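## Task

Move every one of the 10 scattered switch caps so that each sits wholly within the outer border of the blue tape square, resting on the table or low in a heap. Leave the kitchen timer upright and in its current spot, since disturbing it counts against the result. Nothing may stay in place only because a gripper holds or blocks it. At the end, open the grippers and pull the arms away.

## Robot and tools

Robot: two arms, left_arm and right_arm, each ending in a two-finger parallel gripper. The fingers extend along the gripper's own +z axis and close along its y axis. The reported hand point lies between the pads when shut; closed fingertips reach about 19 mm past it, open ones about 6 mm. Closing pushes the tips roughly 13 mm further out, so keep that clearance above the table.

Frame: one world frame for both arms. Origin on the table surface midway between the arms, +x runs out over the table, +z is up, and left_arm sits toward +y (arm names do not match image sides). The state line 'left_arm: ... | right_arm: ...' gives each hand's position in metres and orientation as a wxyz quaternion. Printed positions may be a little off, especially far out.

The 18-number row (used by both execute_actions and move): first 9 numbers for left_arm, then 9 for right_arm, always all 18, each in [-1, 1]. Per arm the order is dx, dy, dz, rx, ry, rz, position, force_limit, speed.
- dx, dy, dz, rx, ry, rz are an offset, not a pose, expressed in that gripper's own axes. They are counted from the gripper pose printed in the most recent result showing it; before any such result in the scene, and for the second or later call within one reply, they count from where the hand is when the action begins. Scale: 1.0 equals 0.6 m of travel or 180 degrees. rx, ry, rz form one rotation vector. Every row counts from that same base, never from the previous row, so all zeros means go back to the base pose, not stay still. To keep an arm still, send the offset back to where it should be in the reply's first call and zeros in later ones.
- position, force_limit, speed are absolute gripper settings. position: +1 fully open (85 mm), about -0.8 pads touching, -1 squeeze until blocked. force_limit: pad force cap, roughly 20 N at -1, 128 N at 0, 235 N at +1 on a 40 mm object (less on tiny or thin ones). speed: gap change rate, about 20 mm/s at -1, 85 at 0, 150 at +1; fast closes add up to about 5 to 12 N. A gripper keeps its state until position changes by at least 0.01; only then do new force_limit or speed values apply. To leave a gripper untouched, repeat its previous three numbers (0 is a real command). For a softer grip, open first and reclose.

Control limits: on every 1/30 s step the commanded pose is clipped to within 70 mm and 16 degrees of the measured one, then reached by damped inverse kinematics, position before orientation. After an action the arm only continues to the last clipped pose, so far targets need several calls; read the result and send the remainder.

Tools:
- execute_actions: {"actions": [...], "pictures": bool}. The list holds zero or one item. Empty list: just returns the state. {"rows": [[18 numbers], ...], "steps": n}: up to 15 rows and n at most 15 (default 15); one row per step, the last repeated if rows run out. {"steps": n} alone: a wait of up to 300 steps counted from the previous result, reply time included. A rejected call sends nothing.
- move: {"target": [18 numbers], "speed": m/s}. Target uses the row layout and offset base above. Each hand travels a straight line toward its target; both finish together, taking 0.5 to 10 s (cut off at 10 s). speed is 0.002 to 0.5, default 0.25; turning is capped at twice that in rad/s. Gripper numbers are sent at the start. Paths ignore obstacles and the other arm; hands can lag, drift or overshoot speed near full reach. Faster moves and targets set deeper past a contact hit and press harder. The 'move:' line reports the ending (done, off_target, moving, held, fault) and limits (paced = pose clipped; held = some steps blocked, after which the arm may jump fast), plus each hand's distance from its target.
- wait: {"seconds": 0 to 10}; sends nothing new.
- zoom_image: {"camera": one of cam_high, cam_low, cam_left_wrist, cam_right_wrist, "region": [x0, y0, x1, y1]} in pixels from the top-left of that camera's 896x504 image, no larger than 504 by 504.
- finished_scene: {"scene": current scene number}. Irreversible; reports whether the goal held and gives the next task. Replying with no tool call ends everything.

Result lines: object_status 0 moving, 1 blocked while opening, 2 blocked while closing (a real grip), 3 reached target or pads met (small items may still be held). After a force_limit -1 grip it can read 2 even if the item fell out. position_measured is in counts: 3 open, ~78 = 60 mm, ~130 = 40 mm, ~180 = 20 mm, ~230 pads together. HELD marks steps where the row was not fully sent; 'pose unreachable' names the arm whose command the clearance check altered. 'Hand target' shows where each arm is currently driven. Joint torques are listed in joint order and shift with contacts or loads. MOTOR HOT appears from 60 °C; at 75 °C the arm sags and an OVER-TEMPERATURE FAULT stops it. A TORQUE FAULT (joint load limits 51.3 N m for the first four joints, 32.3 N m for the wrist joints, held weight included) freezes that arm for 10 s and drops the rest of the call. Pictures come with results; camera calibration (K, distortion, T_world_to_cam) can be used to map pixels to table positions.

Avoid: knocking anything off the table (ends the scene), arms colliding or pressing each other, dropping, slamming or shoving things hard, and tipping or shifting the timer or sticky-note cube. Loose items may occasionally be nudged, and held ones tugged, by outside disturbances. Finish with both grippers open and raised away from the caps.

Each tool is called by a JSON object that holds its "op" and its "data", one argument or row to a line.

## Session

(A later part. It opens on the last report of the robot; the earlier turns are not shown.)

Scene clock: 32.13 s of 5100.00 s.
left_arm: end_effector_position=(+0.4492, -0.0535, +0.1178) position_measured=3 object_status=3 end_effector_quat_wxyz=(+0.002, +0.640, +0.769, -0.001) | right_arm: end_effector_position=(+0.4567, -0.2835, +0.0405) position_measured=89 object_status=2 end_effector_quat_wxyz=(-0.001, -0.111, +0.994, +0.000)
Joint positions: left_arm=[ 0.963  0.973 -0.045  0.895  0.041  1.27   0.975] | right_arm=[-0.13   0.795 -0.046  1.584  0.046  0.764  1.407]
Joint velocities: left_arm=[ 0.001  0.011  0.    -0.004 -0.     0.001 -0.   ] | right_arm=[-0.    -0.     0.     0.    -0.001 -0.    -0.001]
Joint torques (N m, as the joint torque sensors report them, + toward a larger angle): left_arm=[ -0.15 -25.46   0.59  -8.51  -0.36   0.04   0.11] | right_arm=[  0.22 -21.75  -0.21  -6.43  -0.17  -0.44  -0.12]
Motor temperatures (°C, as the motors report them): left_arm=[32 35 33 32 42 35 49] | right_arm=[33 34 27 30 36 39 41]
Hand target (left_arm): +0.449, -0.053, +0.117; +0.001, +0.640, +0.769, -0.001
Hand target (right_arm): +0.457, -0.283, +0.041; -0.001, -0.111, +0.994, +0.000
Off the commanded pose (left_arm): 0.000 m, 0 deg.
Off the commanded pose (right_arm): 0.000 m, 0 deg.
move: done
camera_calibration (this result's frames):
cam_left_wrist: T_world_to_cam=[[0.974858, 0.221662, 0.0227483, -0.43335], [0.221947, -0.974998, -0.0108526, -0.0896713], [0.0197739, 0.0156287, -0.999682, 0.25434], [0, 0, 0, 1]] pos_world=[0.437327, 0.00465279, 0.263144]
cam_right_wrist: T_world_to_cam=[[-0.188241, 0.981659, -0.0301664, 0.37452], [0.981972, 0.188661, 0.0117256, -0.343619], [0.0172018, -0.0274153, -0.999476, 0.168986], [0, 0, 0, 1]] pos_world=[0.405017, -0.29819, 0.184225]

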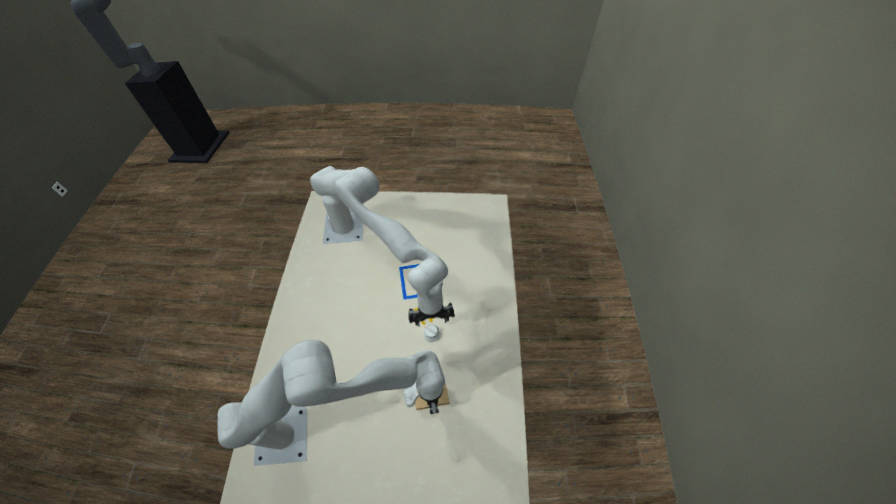

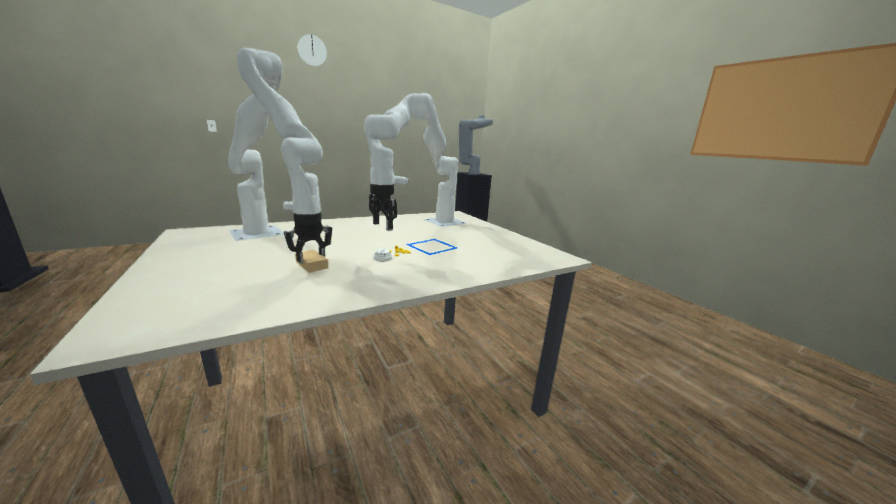

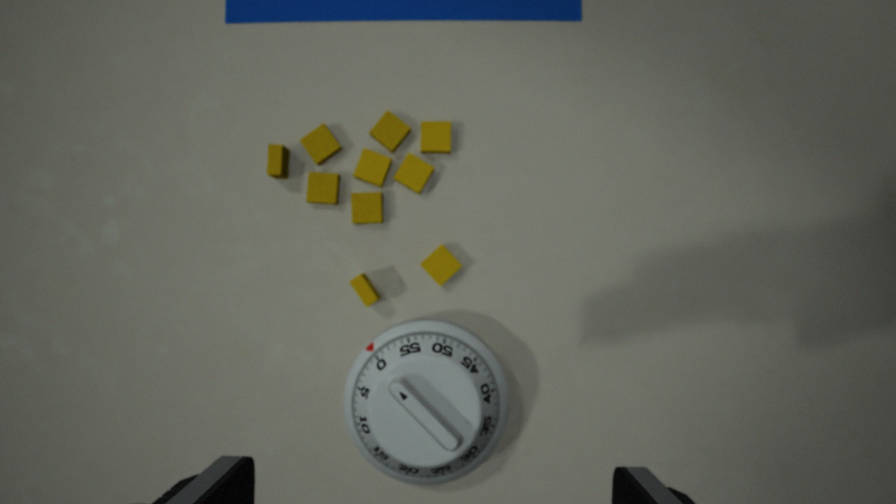

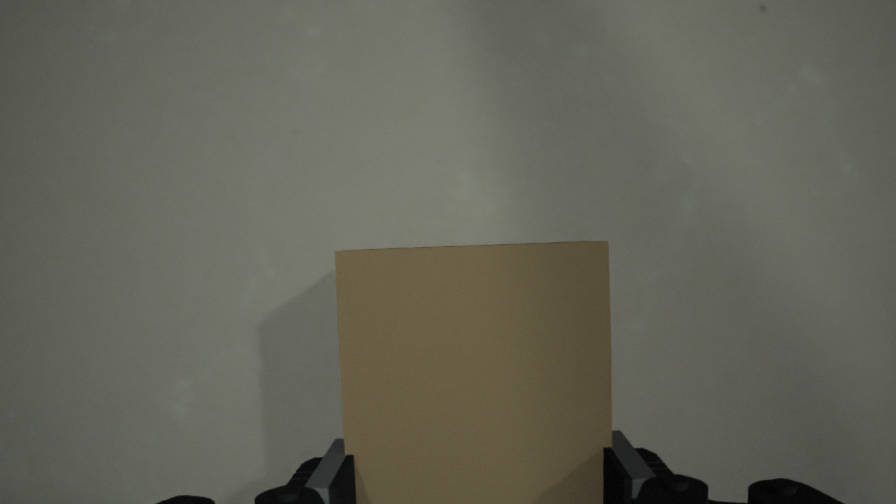

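{"op": "move", "data": {
  "target": [0.007,-0.003,0.168,0,0,0,1,-0.7,0,0,0,0,0,0,0,-1,-0.6,0],
  "speed": 0.1
}}

{"op": "move", "data": {
  "target": [0,0,0,0,0,0,-1,-0.7,-0.5,0,0,0,0,0,0,-1,-0.6,0]
}}

{"op": "move", "data": {
  "target": [0,0,-0.08,0,0,0,-1,-0.7,-0.5,0,0,0,0,0,0,-1,-0.6,0],
  "speed": 0.12
}}

Scene clock: 37.70 s of 5100.00 s.
left_arm: end_effector_position=(+0.4468, -0.0499, +0.0171) position_measured=3 object_status=3 end_effector_quat_wxyz=(+0.002, +0.639, +0.769, -0.001) | right_arm: end_effector_position=(+0.4567, -0.2835, +0.0405) position_measured=89 object_status=2 end_effector_quat_wxyz=(-0.001, -0.111, +0.994, +0.000)
Joint positions: left_arm=[ 0.964  1.078 -0.046  1.009  0.049  1.052  0.967] | right_arm=[-0.13   0.795 -0.046  1.584  0.046  0.764  1.407]
Joint velocities: left_arm=[-0.     0.002  0.    -0.    -0.     0.     0.   ] | right_arm=[ 0.     0.     0.    -0.001 -0.001  0.     0.001]
Joint torques (N m, as the joint torque sensors report them, + toward a larger angle): left_arm=[ -0.36 -26.19   0.84  -7.17  -0.21   0.18   0.2 ] | right_arm=[  0.24 -21.79  -0.06  -6.46  -0.28  -0.47  -0.12]
Motor temperatures (°C, as the motors report them): left_arm=[32 35 33 32 42 35 49] | right_arm=[33 34 27 30 36 39 41]
Hand target (left_arm): +0.447, -0.050, +0.017; +0.002, +0.639, +0.769, -0.001
Hand target (right_arm): +0.457, -0.283, +0.041; -0.001, -0.111, +0.994, +0.000
Off the commanded pose (left_arm): 0.000 m, 0 deg.
Off the commanded pose (right_arm): 0.000 m, 0 deg.
After step 90, 1.23 s passed at rest.
move: done
camera_calibration (this result's frames):
cam_left_wrist: T_world_to_cam=[[0.974794, 0.221917, 0.0229968, -0.429514], [0.222206, -0.97494, -0.0108047, -0.0868365], [0.0200228, 0.0156423, -0.999677, 0.153536], [0, 0, 0, 1]] pos_world=[0.43491, 0.00825476, 0.162425]
cam_right_wrist: T_world_to_cam=[[-0.188241, 0.98166, -0.0301658, 0.374519], [0.981972, 0.188661, 0.0117303, -0.343621], [0.0172063, -0.0274138, -0.999476, 0.168985], [0, 0, 0, 1]] pos_world=[0.405019, -0.29819, 0.184225]

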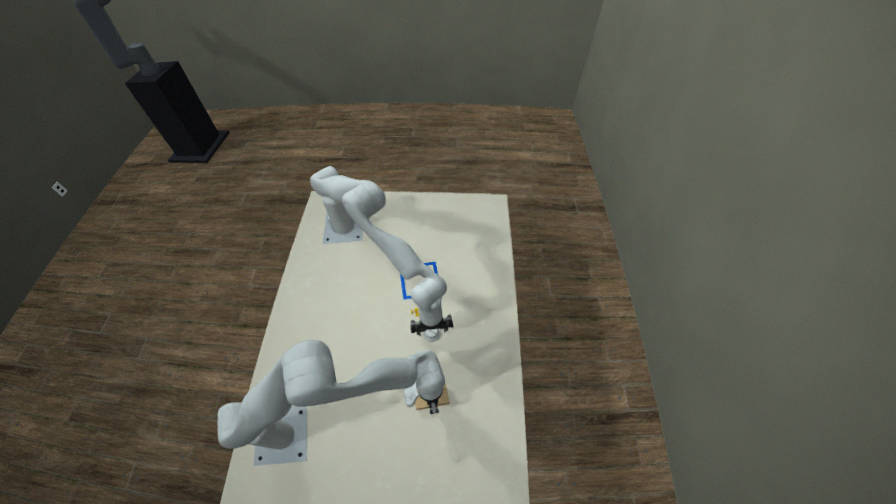

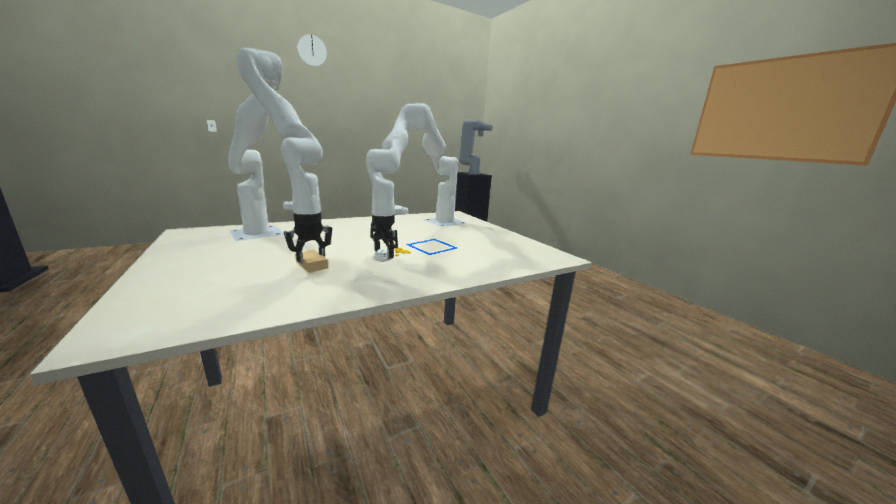

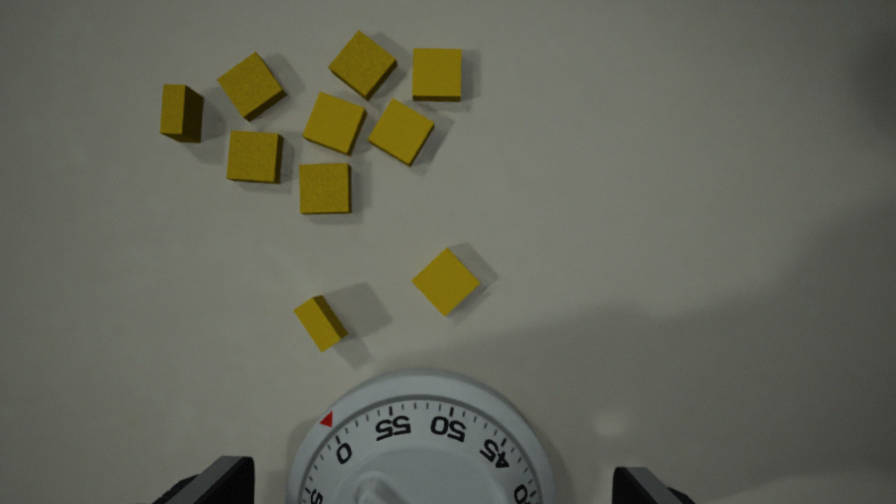

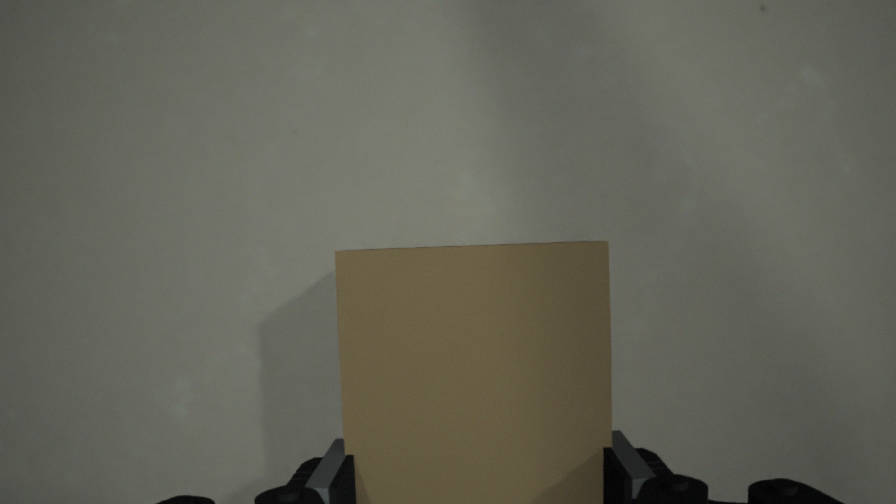

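Scene clock: 38.43 s of 5100.00 s.
left_arm: end_effector_position=(+0.4469, -0.0501, +0.0176) position_measured=68 object_status=0 end_effector_quat_wxyz=(+0.002, +0.639, +0.769, -0.001) | right_arm: end_effector_position=(+0.4567, -0.2835, +0.0405) position_measured=89 object_status=2 end_effector_quat_wxyz=(-0.001, -0.111, +0.994, +0.000)
Joint positions: left_arm=[ 0.964  1.078 -0.046  1.009  0.049  1.052  0.967] | right_arm=[-0.13   0.795 -0.046  1.584  0.046  0.764  1.407]
Joint velocities: left_arm=[ 0.001 -0.    -0.     0.     0.     0.    -0.001] | right_arm=[-0.     0.     0.    -0.     0.001  0.001  0.   ]
Joint torques (N m, as the joint torque sensors report them, + toward a larger angle): left_arm=[ -0.12 -25.63   0.59  -7.4   -0.23  -0.09   0.26] | right_arm=[  0.2  -21.79  -0.02  -6.39  -0.2   -0.44  -0.07]
Motor temperatures (°C, as the motors report them): left_arm=[32 35 33 32 42 35 49] | right_arm=[33 34 27 30 36 39 41]
Hand target (left_arm): +0.447, -0.050, +0.017; +0.002, +0.639, +0.769, -0.001
Hand target (right_arm): +0.457, -0.283, +0.041; -0.001, -0.111, +0.994, +0.000
Off the commanded pose (left_arm): 0.001 m, 0 deg.
Off the commanded pose (right_arm): 0.000 m, 0 deg.
move: done
camera_calibration (this result's frames):
cam_left_wrist: T_world_to_cam=[[0.9748, 0.221866, 0.0232357, -0.42956], [0.222143, -0.974962, -0.0100631, -0.0870866], [0.0204213, 0.0149712, -0.999679, 0.153798], [0, 0, 0, 1]] pos_world=[0.43494, 0.00809618, 0.162854]
cam_right_wrist: T_world_to_cam=[[-0.18824, 0.98166, -0.0301651, 0.374519], [0.981972, 0.188661, 0.0117349, -0.343624], [0.0172107, -0.0274123, -0.999476, 0.168984], [0, 0, 0, 1]] pos_world=[0.40502, -0.298189, 0.184226]

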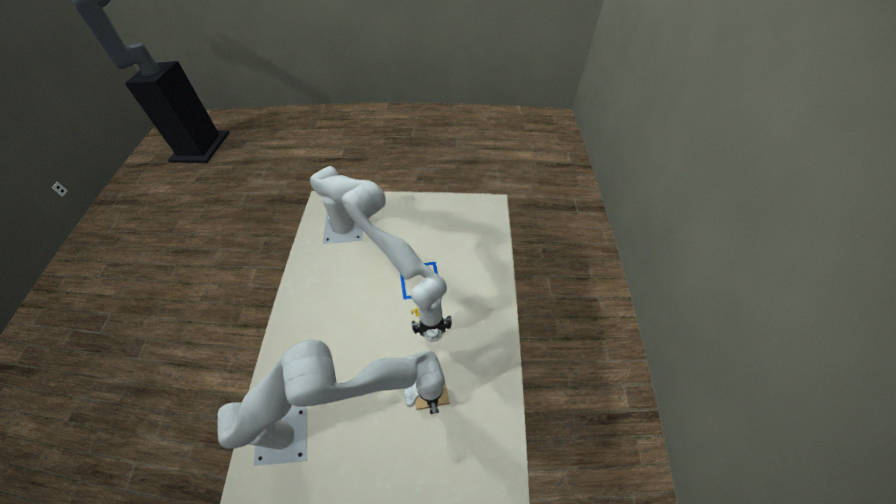

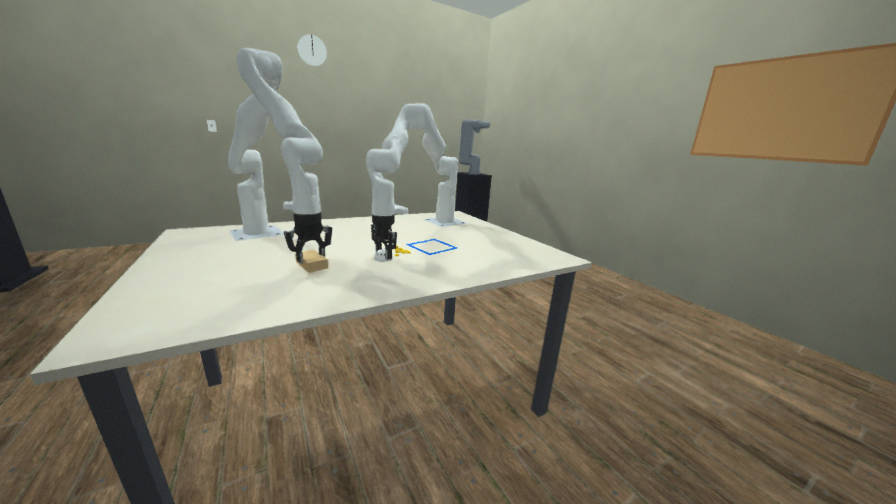

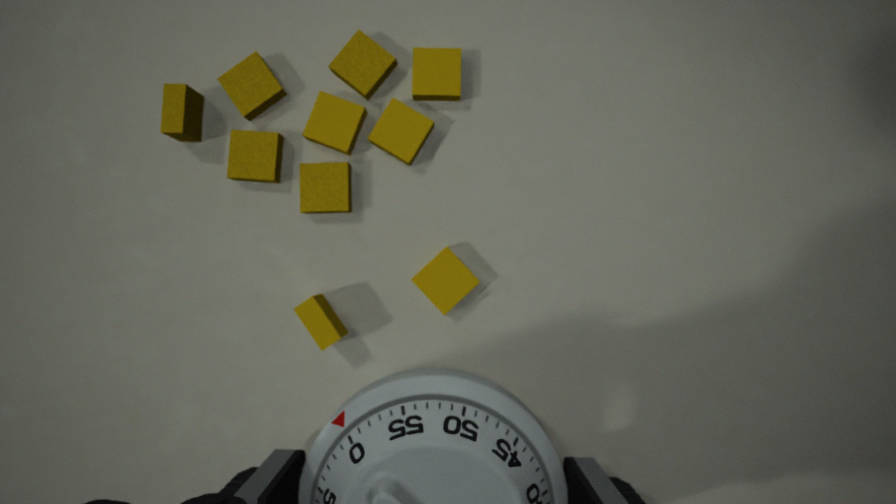

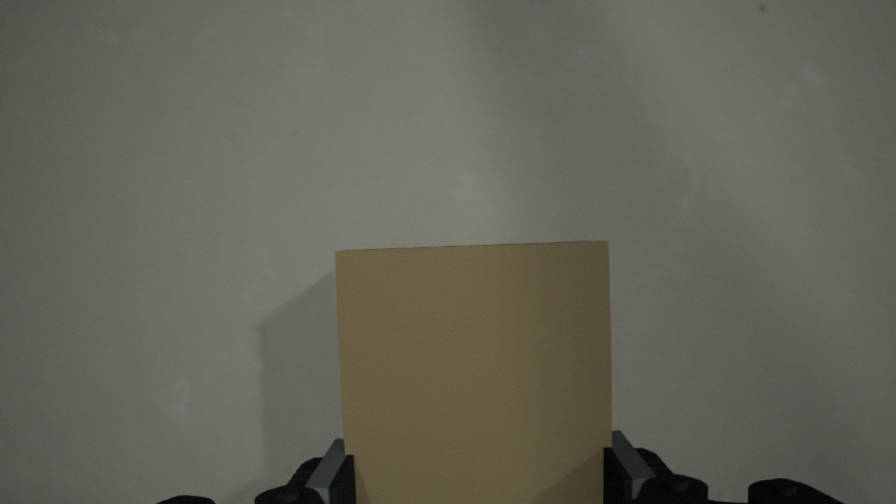

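Scene clock: 39.20 s of 5100.00 s.
left_arm: end_effector_position=(+0.4468, -0.0500, +0.0655) position_measured=68 object_status=2 end_effector_quat_wxyz=(+0.002, +0.640, +0.769, -0.001) | right_arm: end_effector_position=(+0.4567, -0.2835, +0.0405) position_measured=89 object_status=2 end_effector_quat_wxyz=(-0.001, -0.111, +0.994, +0.000)
Joint positions: left_arm=[ 0.964  1.016 -0.046  0.98   0.045  1.142  0.969] | right_arm=[-0.13   0.795 -0.046  1.584  0.046  0.764  1.407]
Joint velocities: left_arm=[-0.001 -0.002 -0.     0.     0.     0.     0.   ] | right_arm=[ 0.     0.     0.    -0.     0.001  0.001 -0.002]
Joint torques (N m, as the joint torque sensors report them, + toward a larger angle): left_arm=[ -0.36 -25.91   0.23  -8.39  -0.32   0.14   0.42] | right_arm=[  0.25 -21.82  -0.14  -6.46  -0.24  -0.43  -0.16]
Motor temperatures (°C, as the motors report them): left_arm=[32 35 33 32 42 35 49] | right_arm=[33 34 27 30 36 39 41]
Hand target (left_arm): +0.447, -0.050, +0.066; +0.002, +0.640, +0.769, -0.001
Hand target (right_arm): +0.457, -0.283, +0.041; -0.001, -0.111, +0.994, +0.000
Off the commanded pose (left_arm): 0.000 m, 0 deg.
Off the commanded pose (right_arm): 0.000 m, 0 deg.
move: done
camera_calibration (this result's frames):
cam_left_wrist: T_world_to_cam=[[0.974826, 0.221769, 0.0230883, -0.430602], [0.222045, -0.974984, -0.0101345, -0.0864067], [0.0202632, 0.015006, -0.999682, 0.201766], [0, 0, 0, 1]] pos_world=[0.434859, 0.00822126, 0.210768]
cam_right_wrist: T_world_to_cam=[[-0.18824, 0.98166, -0.0301644, 0.374518], [0.981972, 0.188661, 0.0117395, -0.343627], [0.0172151, -0.0274108, -0.999476, 0.168983], [0, 0, 0, 1]] pos_world=[0.405022, -0.298189, 0.184226]

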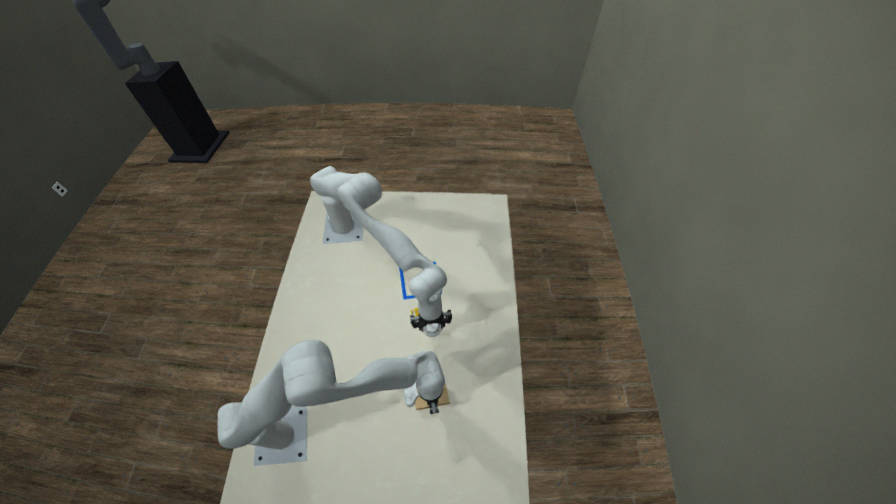

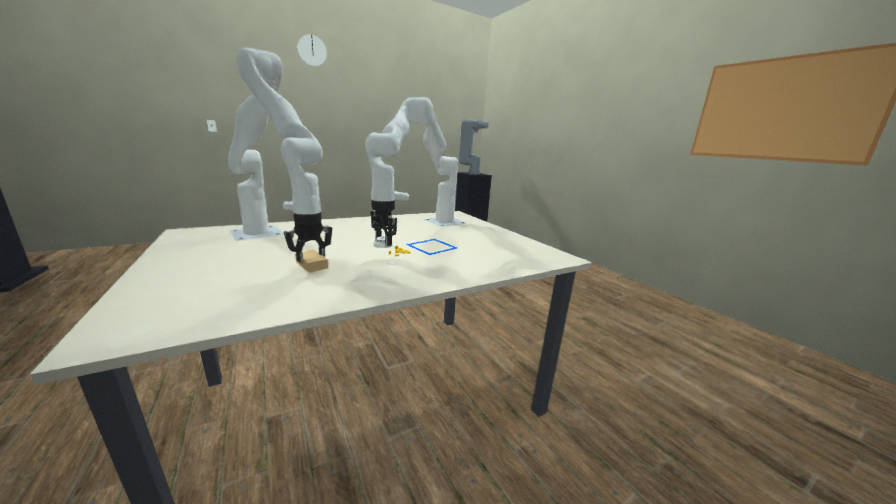

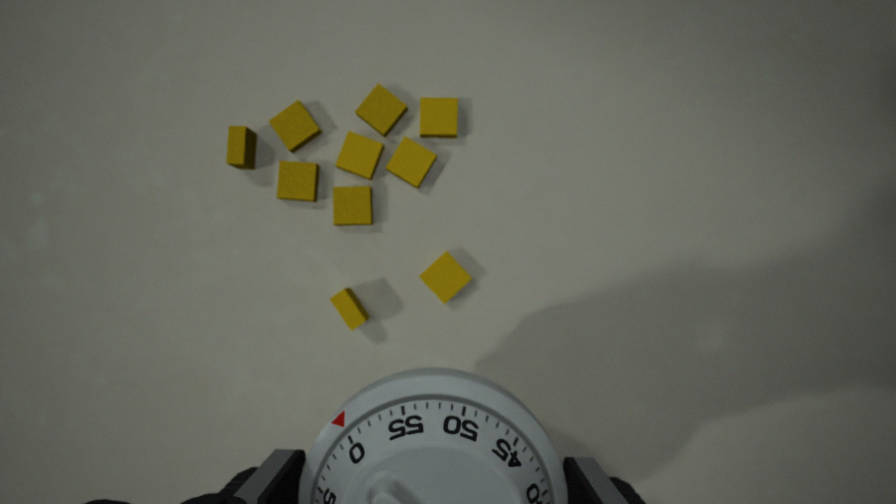

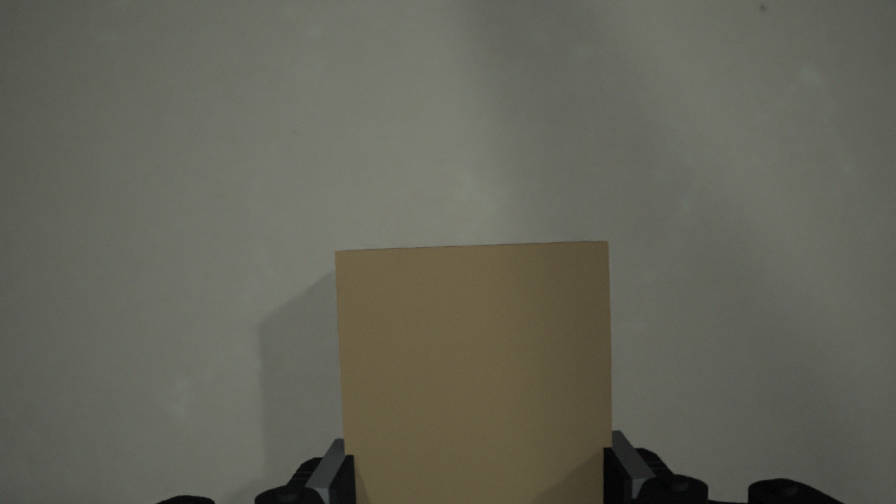

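{"op": "move", "data": {
  "target": [0.65,0.1,0,0,0,0,-1,-0.7,-0.5,-0.025,0.36,0.018,0,0,0,-1,-0.6,0]
}}

{"op": "move", "data": {
  "target": [0,0,0,0,0,0,-1,-0.7,-0.5,0,0.16,0,0,0,0,-1,-0.6,0],
  "speed": 0.06
}}

Scene clock: 44.67 s of 5100.00 s.
left_arm: end_effector_position=(+0.4339, +0.3438, +0.0640) position_measured=68 object_status=2 end_effector_quat_wxyz=(+0.002, +0.640, +0.768, -0.001) | right_arm: end_effector_position=(+0.4237, -0.0699, +0.0301) position_measured=89 object_status=2 end_effector_quat_wxyz=(-0.000, -0.111, +0.994, +0.000)
Joint positions: left_arm=[ 0.324  0.604 -0.05   1.916  0.057  0.62   0.286] | right_arm=[-0.513  0.94  -0.02   1.286  0.02   0.917  1.065]
Joint velocities: left_arm=[-0.013 -0.004 -0.006 -0.     0.006  0.001 -0.007] | right_arm=[-0.003  0.004 -0.001 -0.002  0.     0.    -0.   ]
Joint torques (N m, as the joint torque sensors report them, + toward a larger angle): left_arm=[  0.32 -17.54   1.21  -5.14  -0.22  -0.09   0.11] | right_arm=[  0.38 -24.64  -0.04  -7.42  -0.37  -0.44  -0.15]
Motor temperatures (°C, as the motors report them): left_arm=[32 35 33 32 42 35 49] | right_arm=[33 34 27 30 36 39 41]
Hand target (left_arm): +0.434, +0.345, +0.064; +0.002, +0.639, +0.769, -0.001
Hand target (right_arm): +0.424, -0.070, +0.030; -0.000, -0.111, +0.994, -0.000
Off the commanded pose (left_arm): 0.001 m, 0 deg.
Off the commanded pose (right_arm): 0.000 m, 0 deg.
After step 90, 0.47 s passed at rest.
move: done
camera_calibration (this result's frames):
cam_left_wrist: T_world_to_cam=[[0.975014, 0.22096, 0.022905, -0.505159], [0.221228, -0.975172, -0.00987881, 0.300815], [0.0201535, 0.0146992, -0.999689, 0.194816], [0, 0, 0, 1]] pos_world=[0.422062, 0.402103, 0.209298]
cam_right_wrist: T_world_to_cam=[[-0.18747, 0.981798, -0.0304662, 0.157975], [0.98211, 0.187909, 0.0122243, -0.351529], [0.0177266, -0.0276294, -0.999461, 0.164793], [0, 0, 0, 1]] pos_world=[0.371935, -0.0844905, 0.173814]

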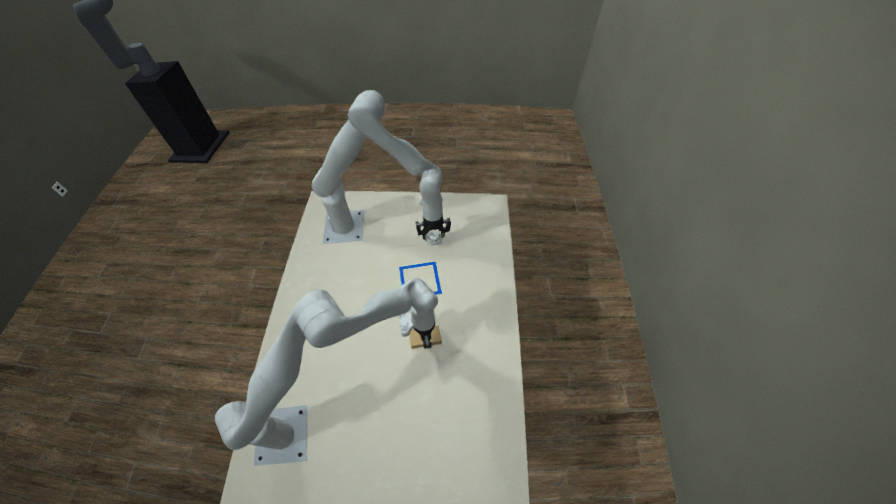

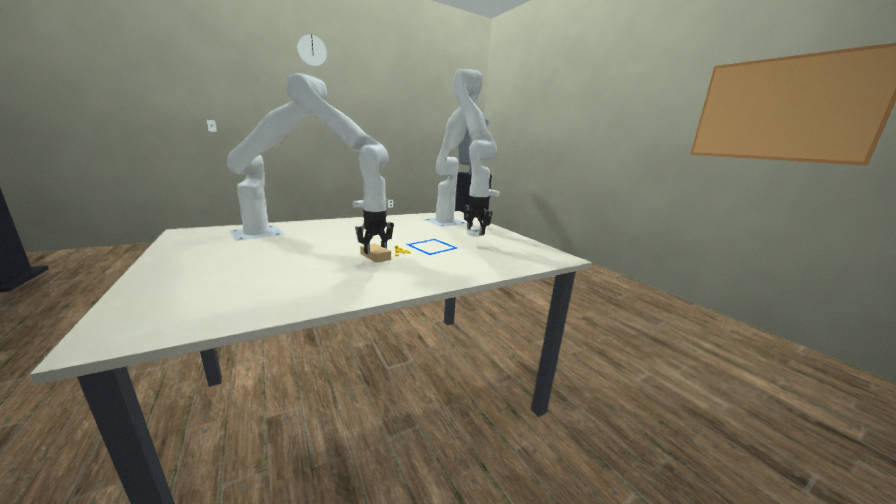

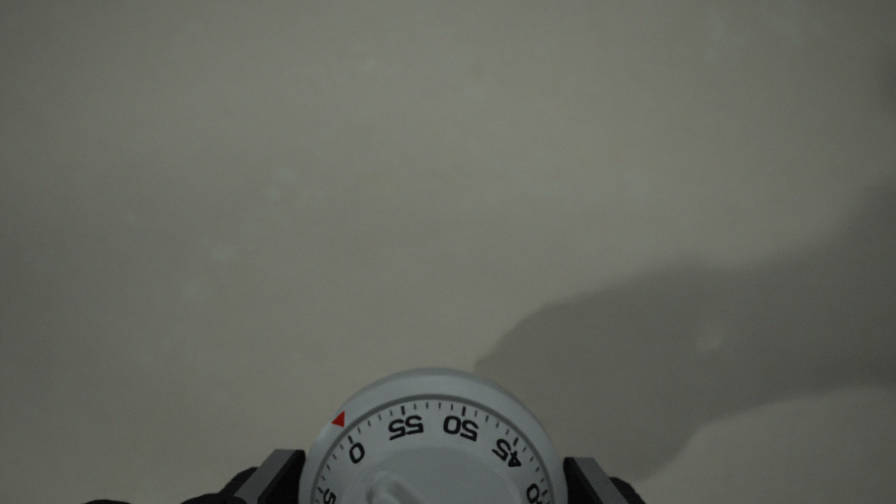

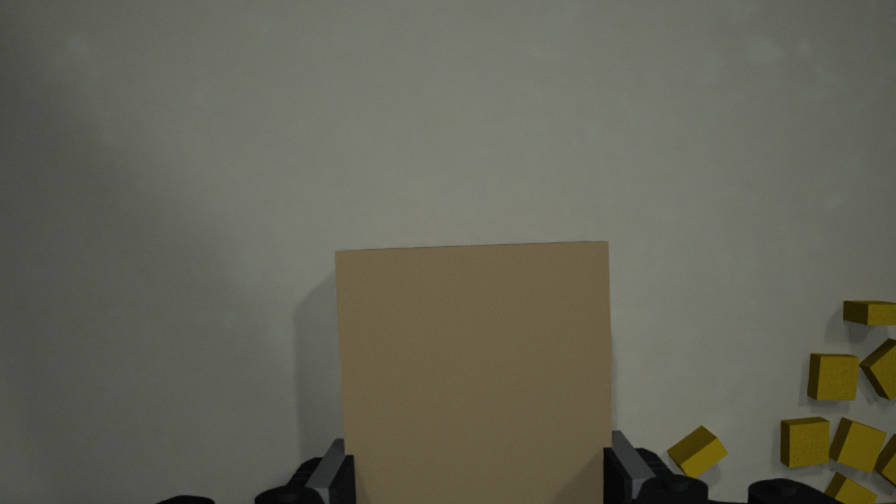

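Scene clock: 46.53 s of 5100.00 s.
left_arm: end_effector_position=(+0.4339, +0.3438, +0.0640) position_measured=68 object_status=2 end_effector_quat_wxyz=(+0.002, +0.640, +0.768, -0.001) | right_arm: end_effector_position=(+0.4028, +0.0236, +0.0305) position_measured=89 object_status=2 end_effector_quat_wxyz=(-0.000, -0.110, +0.994, +0.000)
Joint positions: left_arm=[ 0.325  0.604 -0.05   1.916  0.057  0.62   0.285] | right_arm=[-0.652  1.042 -0.009  1.046  0.008  1.054  0.94 ]
Joint velocities: left_arm=[ 0.    -0.     0.     0.001 -0.     0.     0.001] | right_arm=[-0.001  0.005  0.001 -0.003  0.002  0.001 -0.001]
Joint torques (N m, as the joint torque sensors report them, + toward a larger angle): left_arm=[  0.31 -17.08   0.58  -5.11   0.01  -0.01  -0.04] | right_arm=[  0.28 -26.79   0.13  -8.06  -0.29  -0.46  -0.03]
Motor temperatures (°C, as the motors report them): left_arm=[32 35 33 32 42 35 49] | right_arm=[33 34 27 30 36 39 41]
Hand target (left_arm): +0.434, +0.344, +0.064; +0.002, +0.640, +0.768, -0.001
Hand target (right_arm): +0.403, +0.024, +0.030; -0.000, -0.110, +0.994, +0.000
Off the commanded pose (left_arm): 0.000 m, 0 deg.
Off the commanded pose (right_arm): 0.000 m, 0 deg.
move: done
camera_calibration (this result's frames):
cam_left_wrist: T_world_to_cam=[[0.975014, 0.22096, 0.0229095, -0.505161], [0.221228, -0.975172, -0.00987813, 0.300815], [0.020158, 0.0146995, -0.999689, 0.194814], [0, 0, 0, 1]] pos_world=[0.422063, 0.402103, 0.209298]
cam_right_wrist: T_world_to_cam=[[-0.186829, 0.981923, -0.0303621, 0.0620201], [0.982224, 0.187281, 0.0127434, -0.34856], [0.0181992, -0.0274415, -0.999458, 0.167963], [0, 0, 0, 1]] pos_world=[0.350894, 0.00898872, 0.174197]

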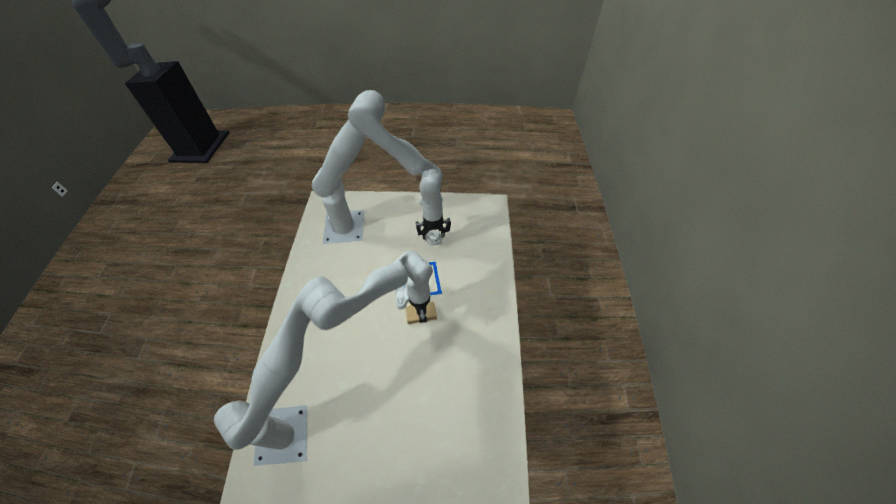

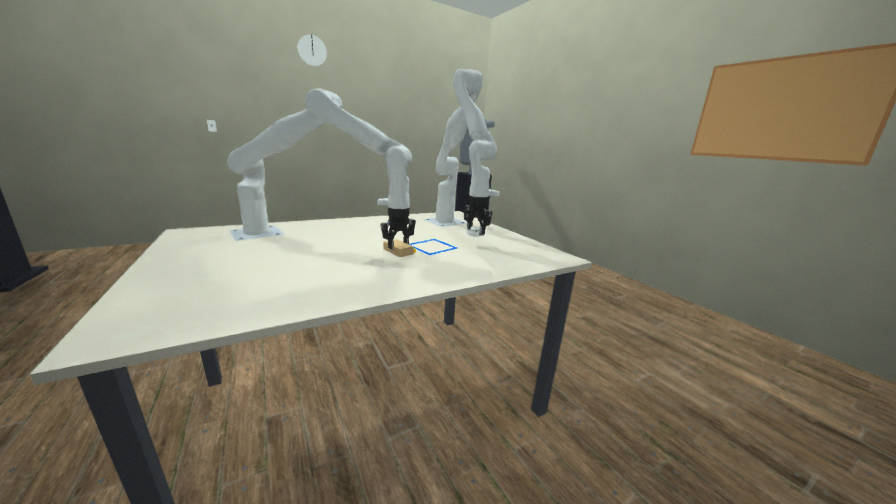

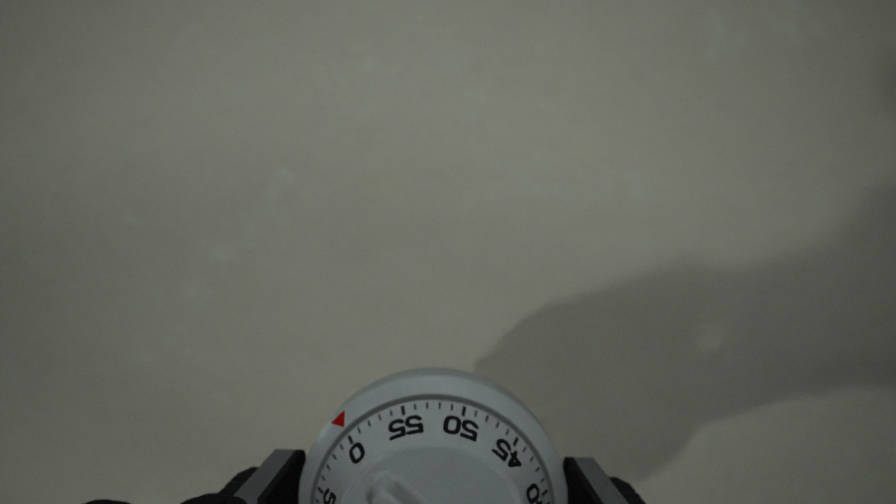

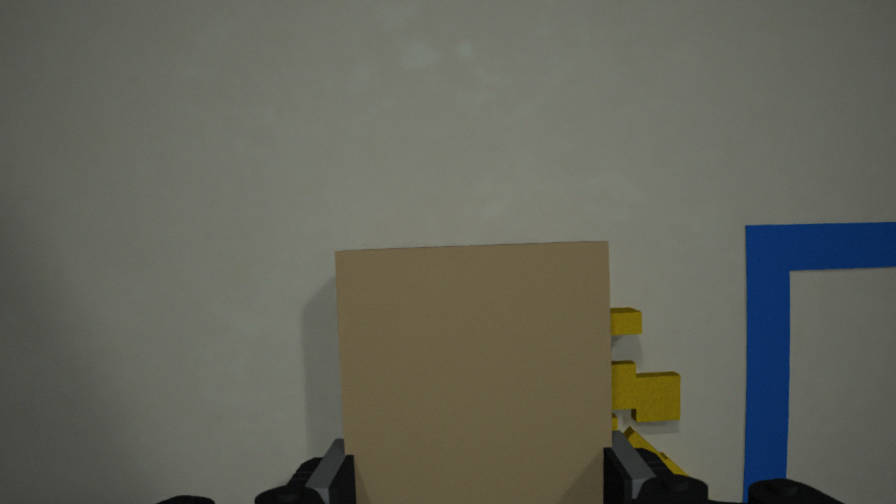

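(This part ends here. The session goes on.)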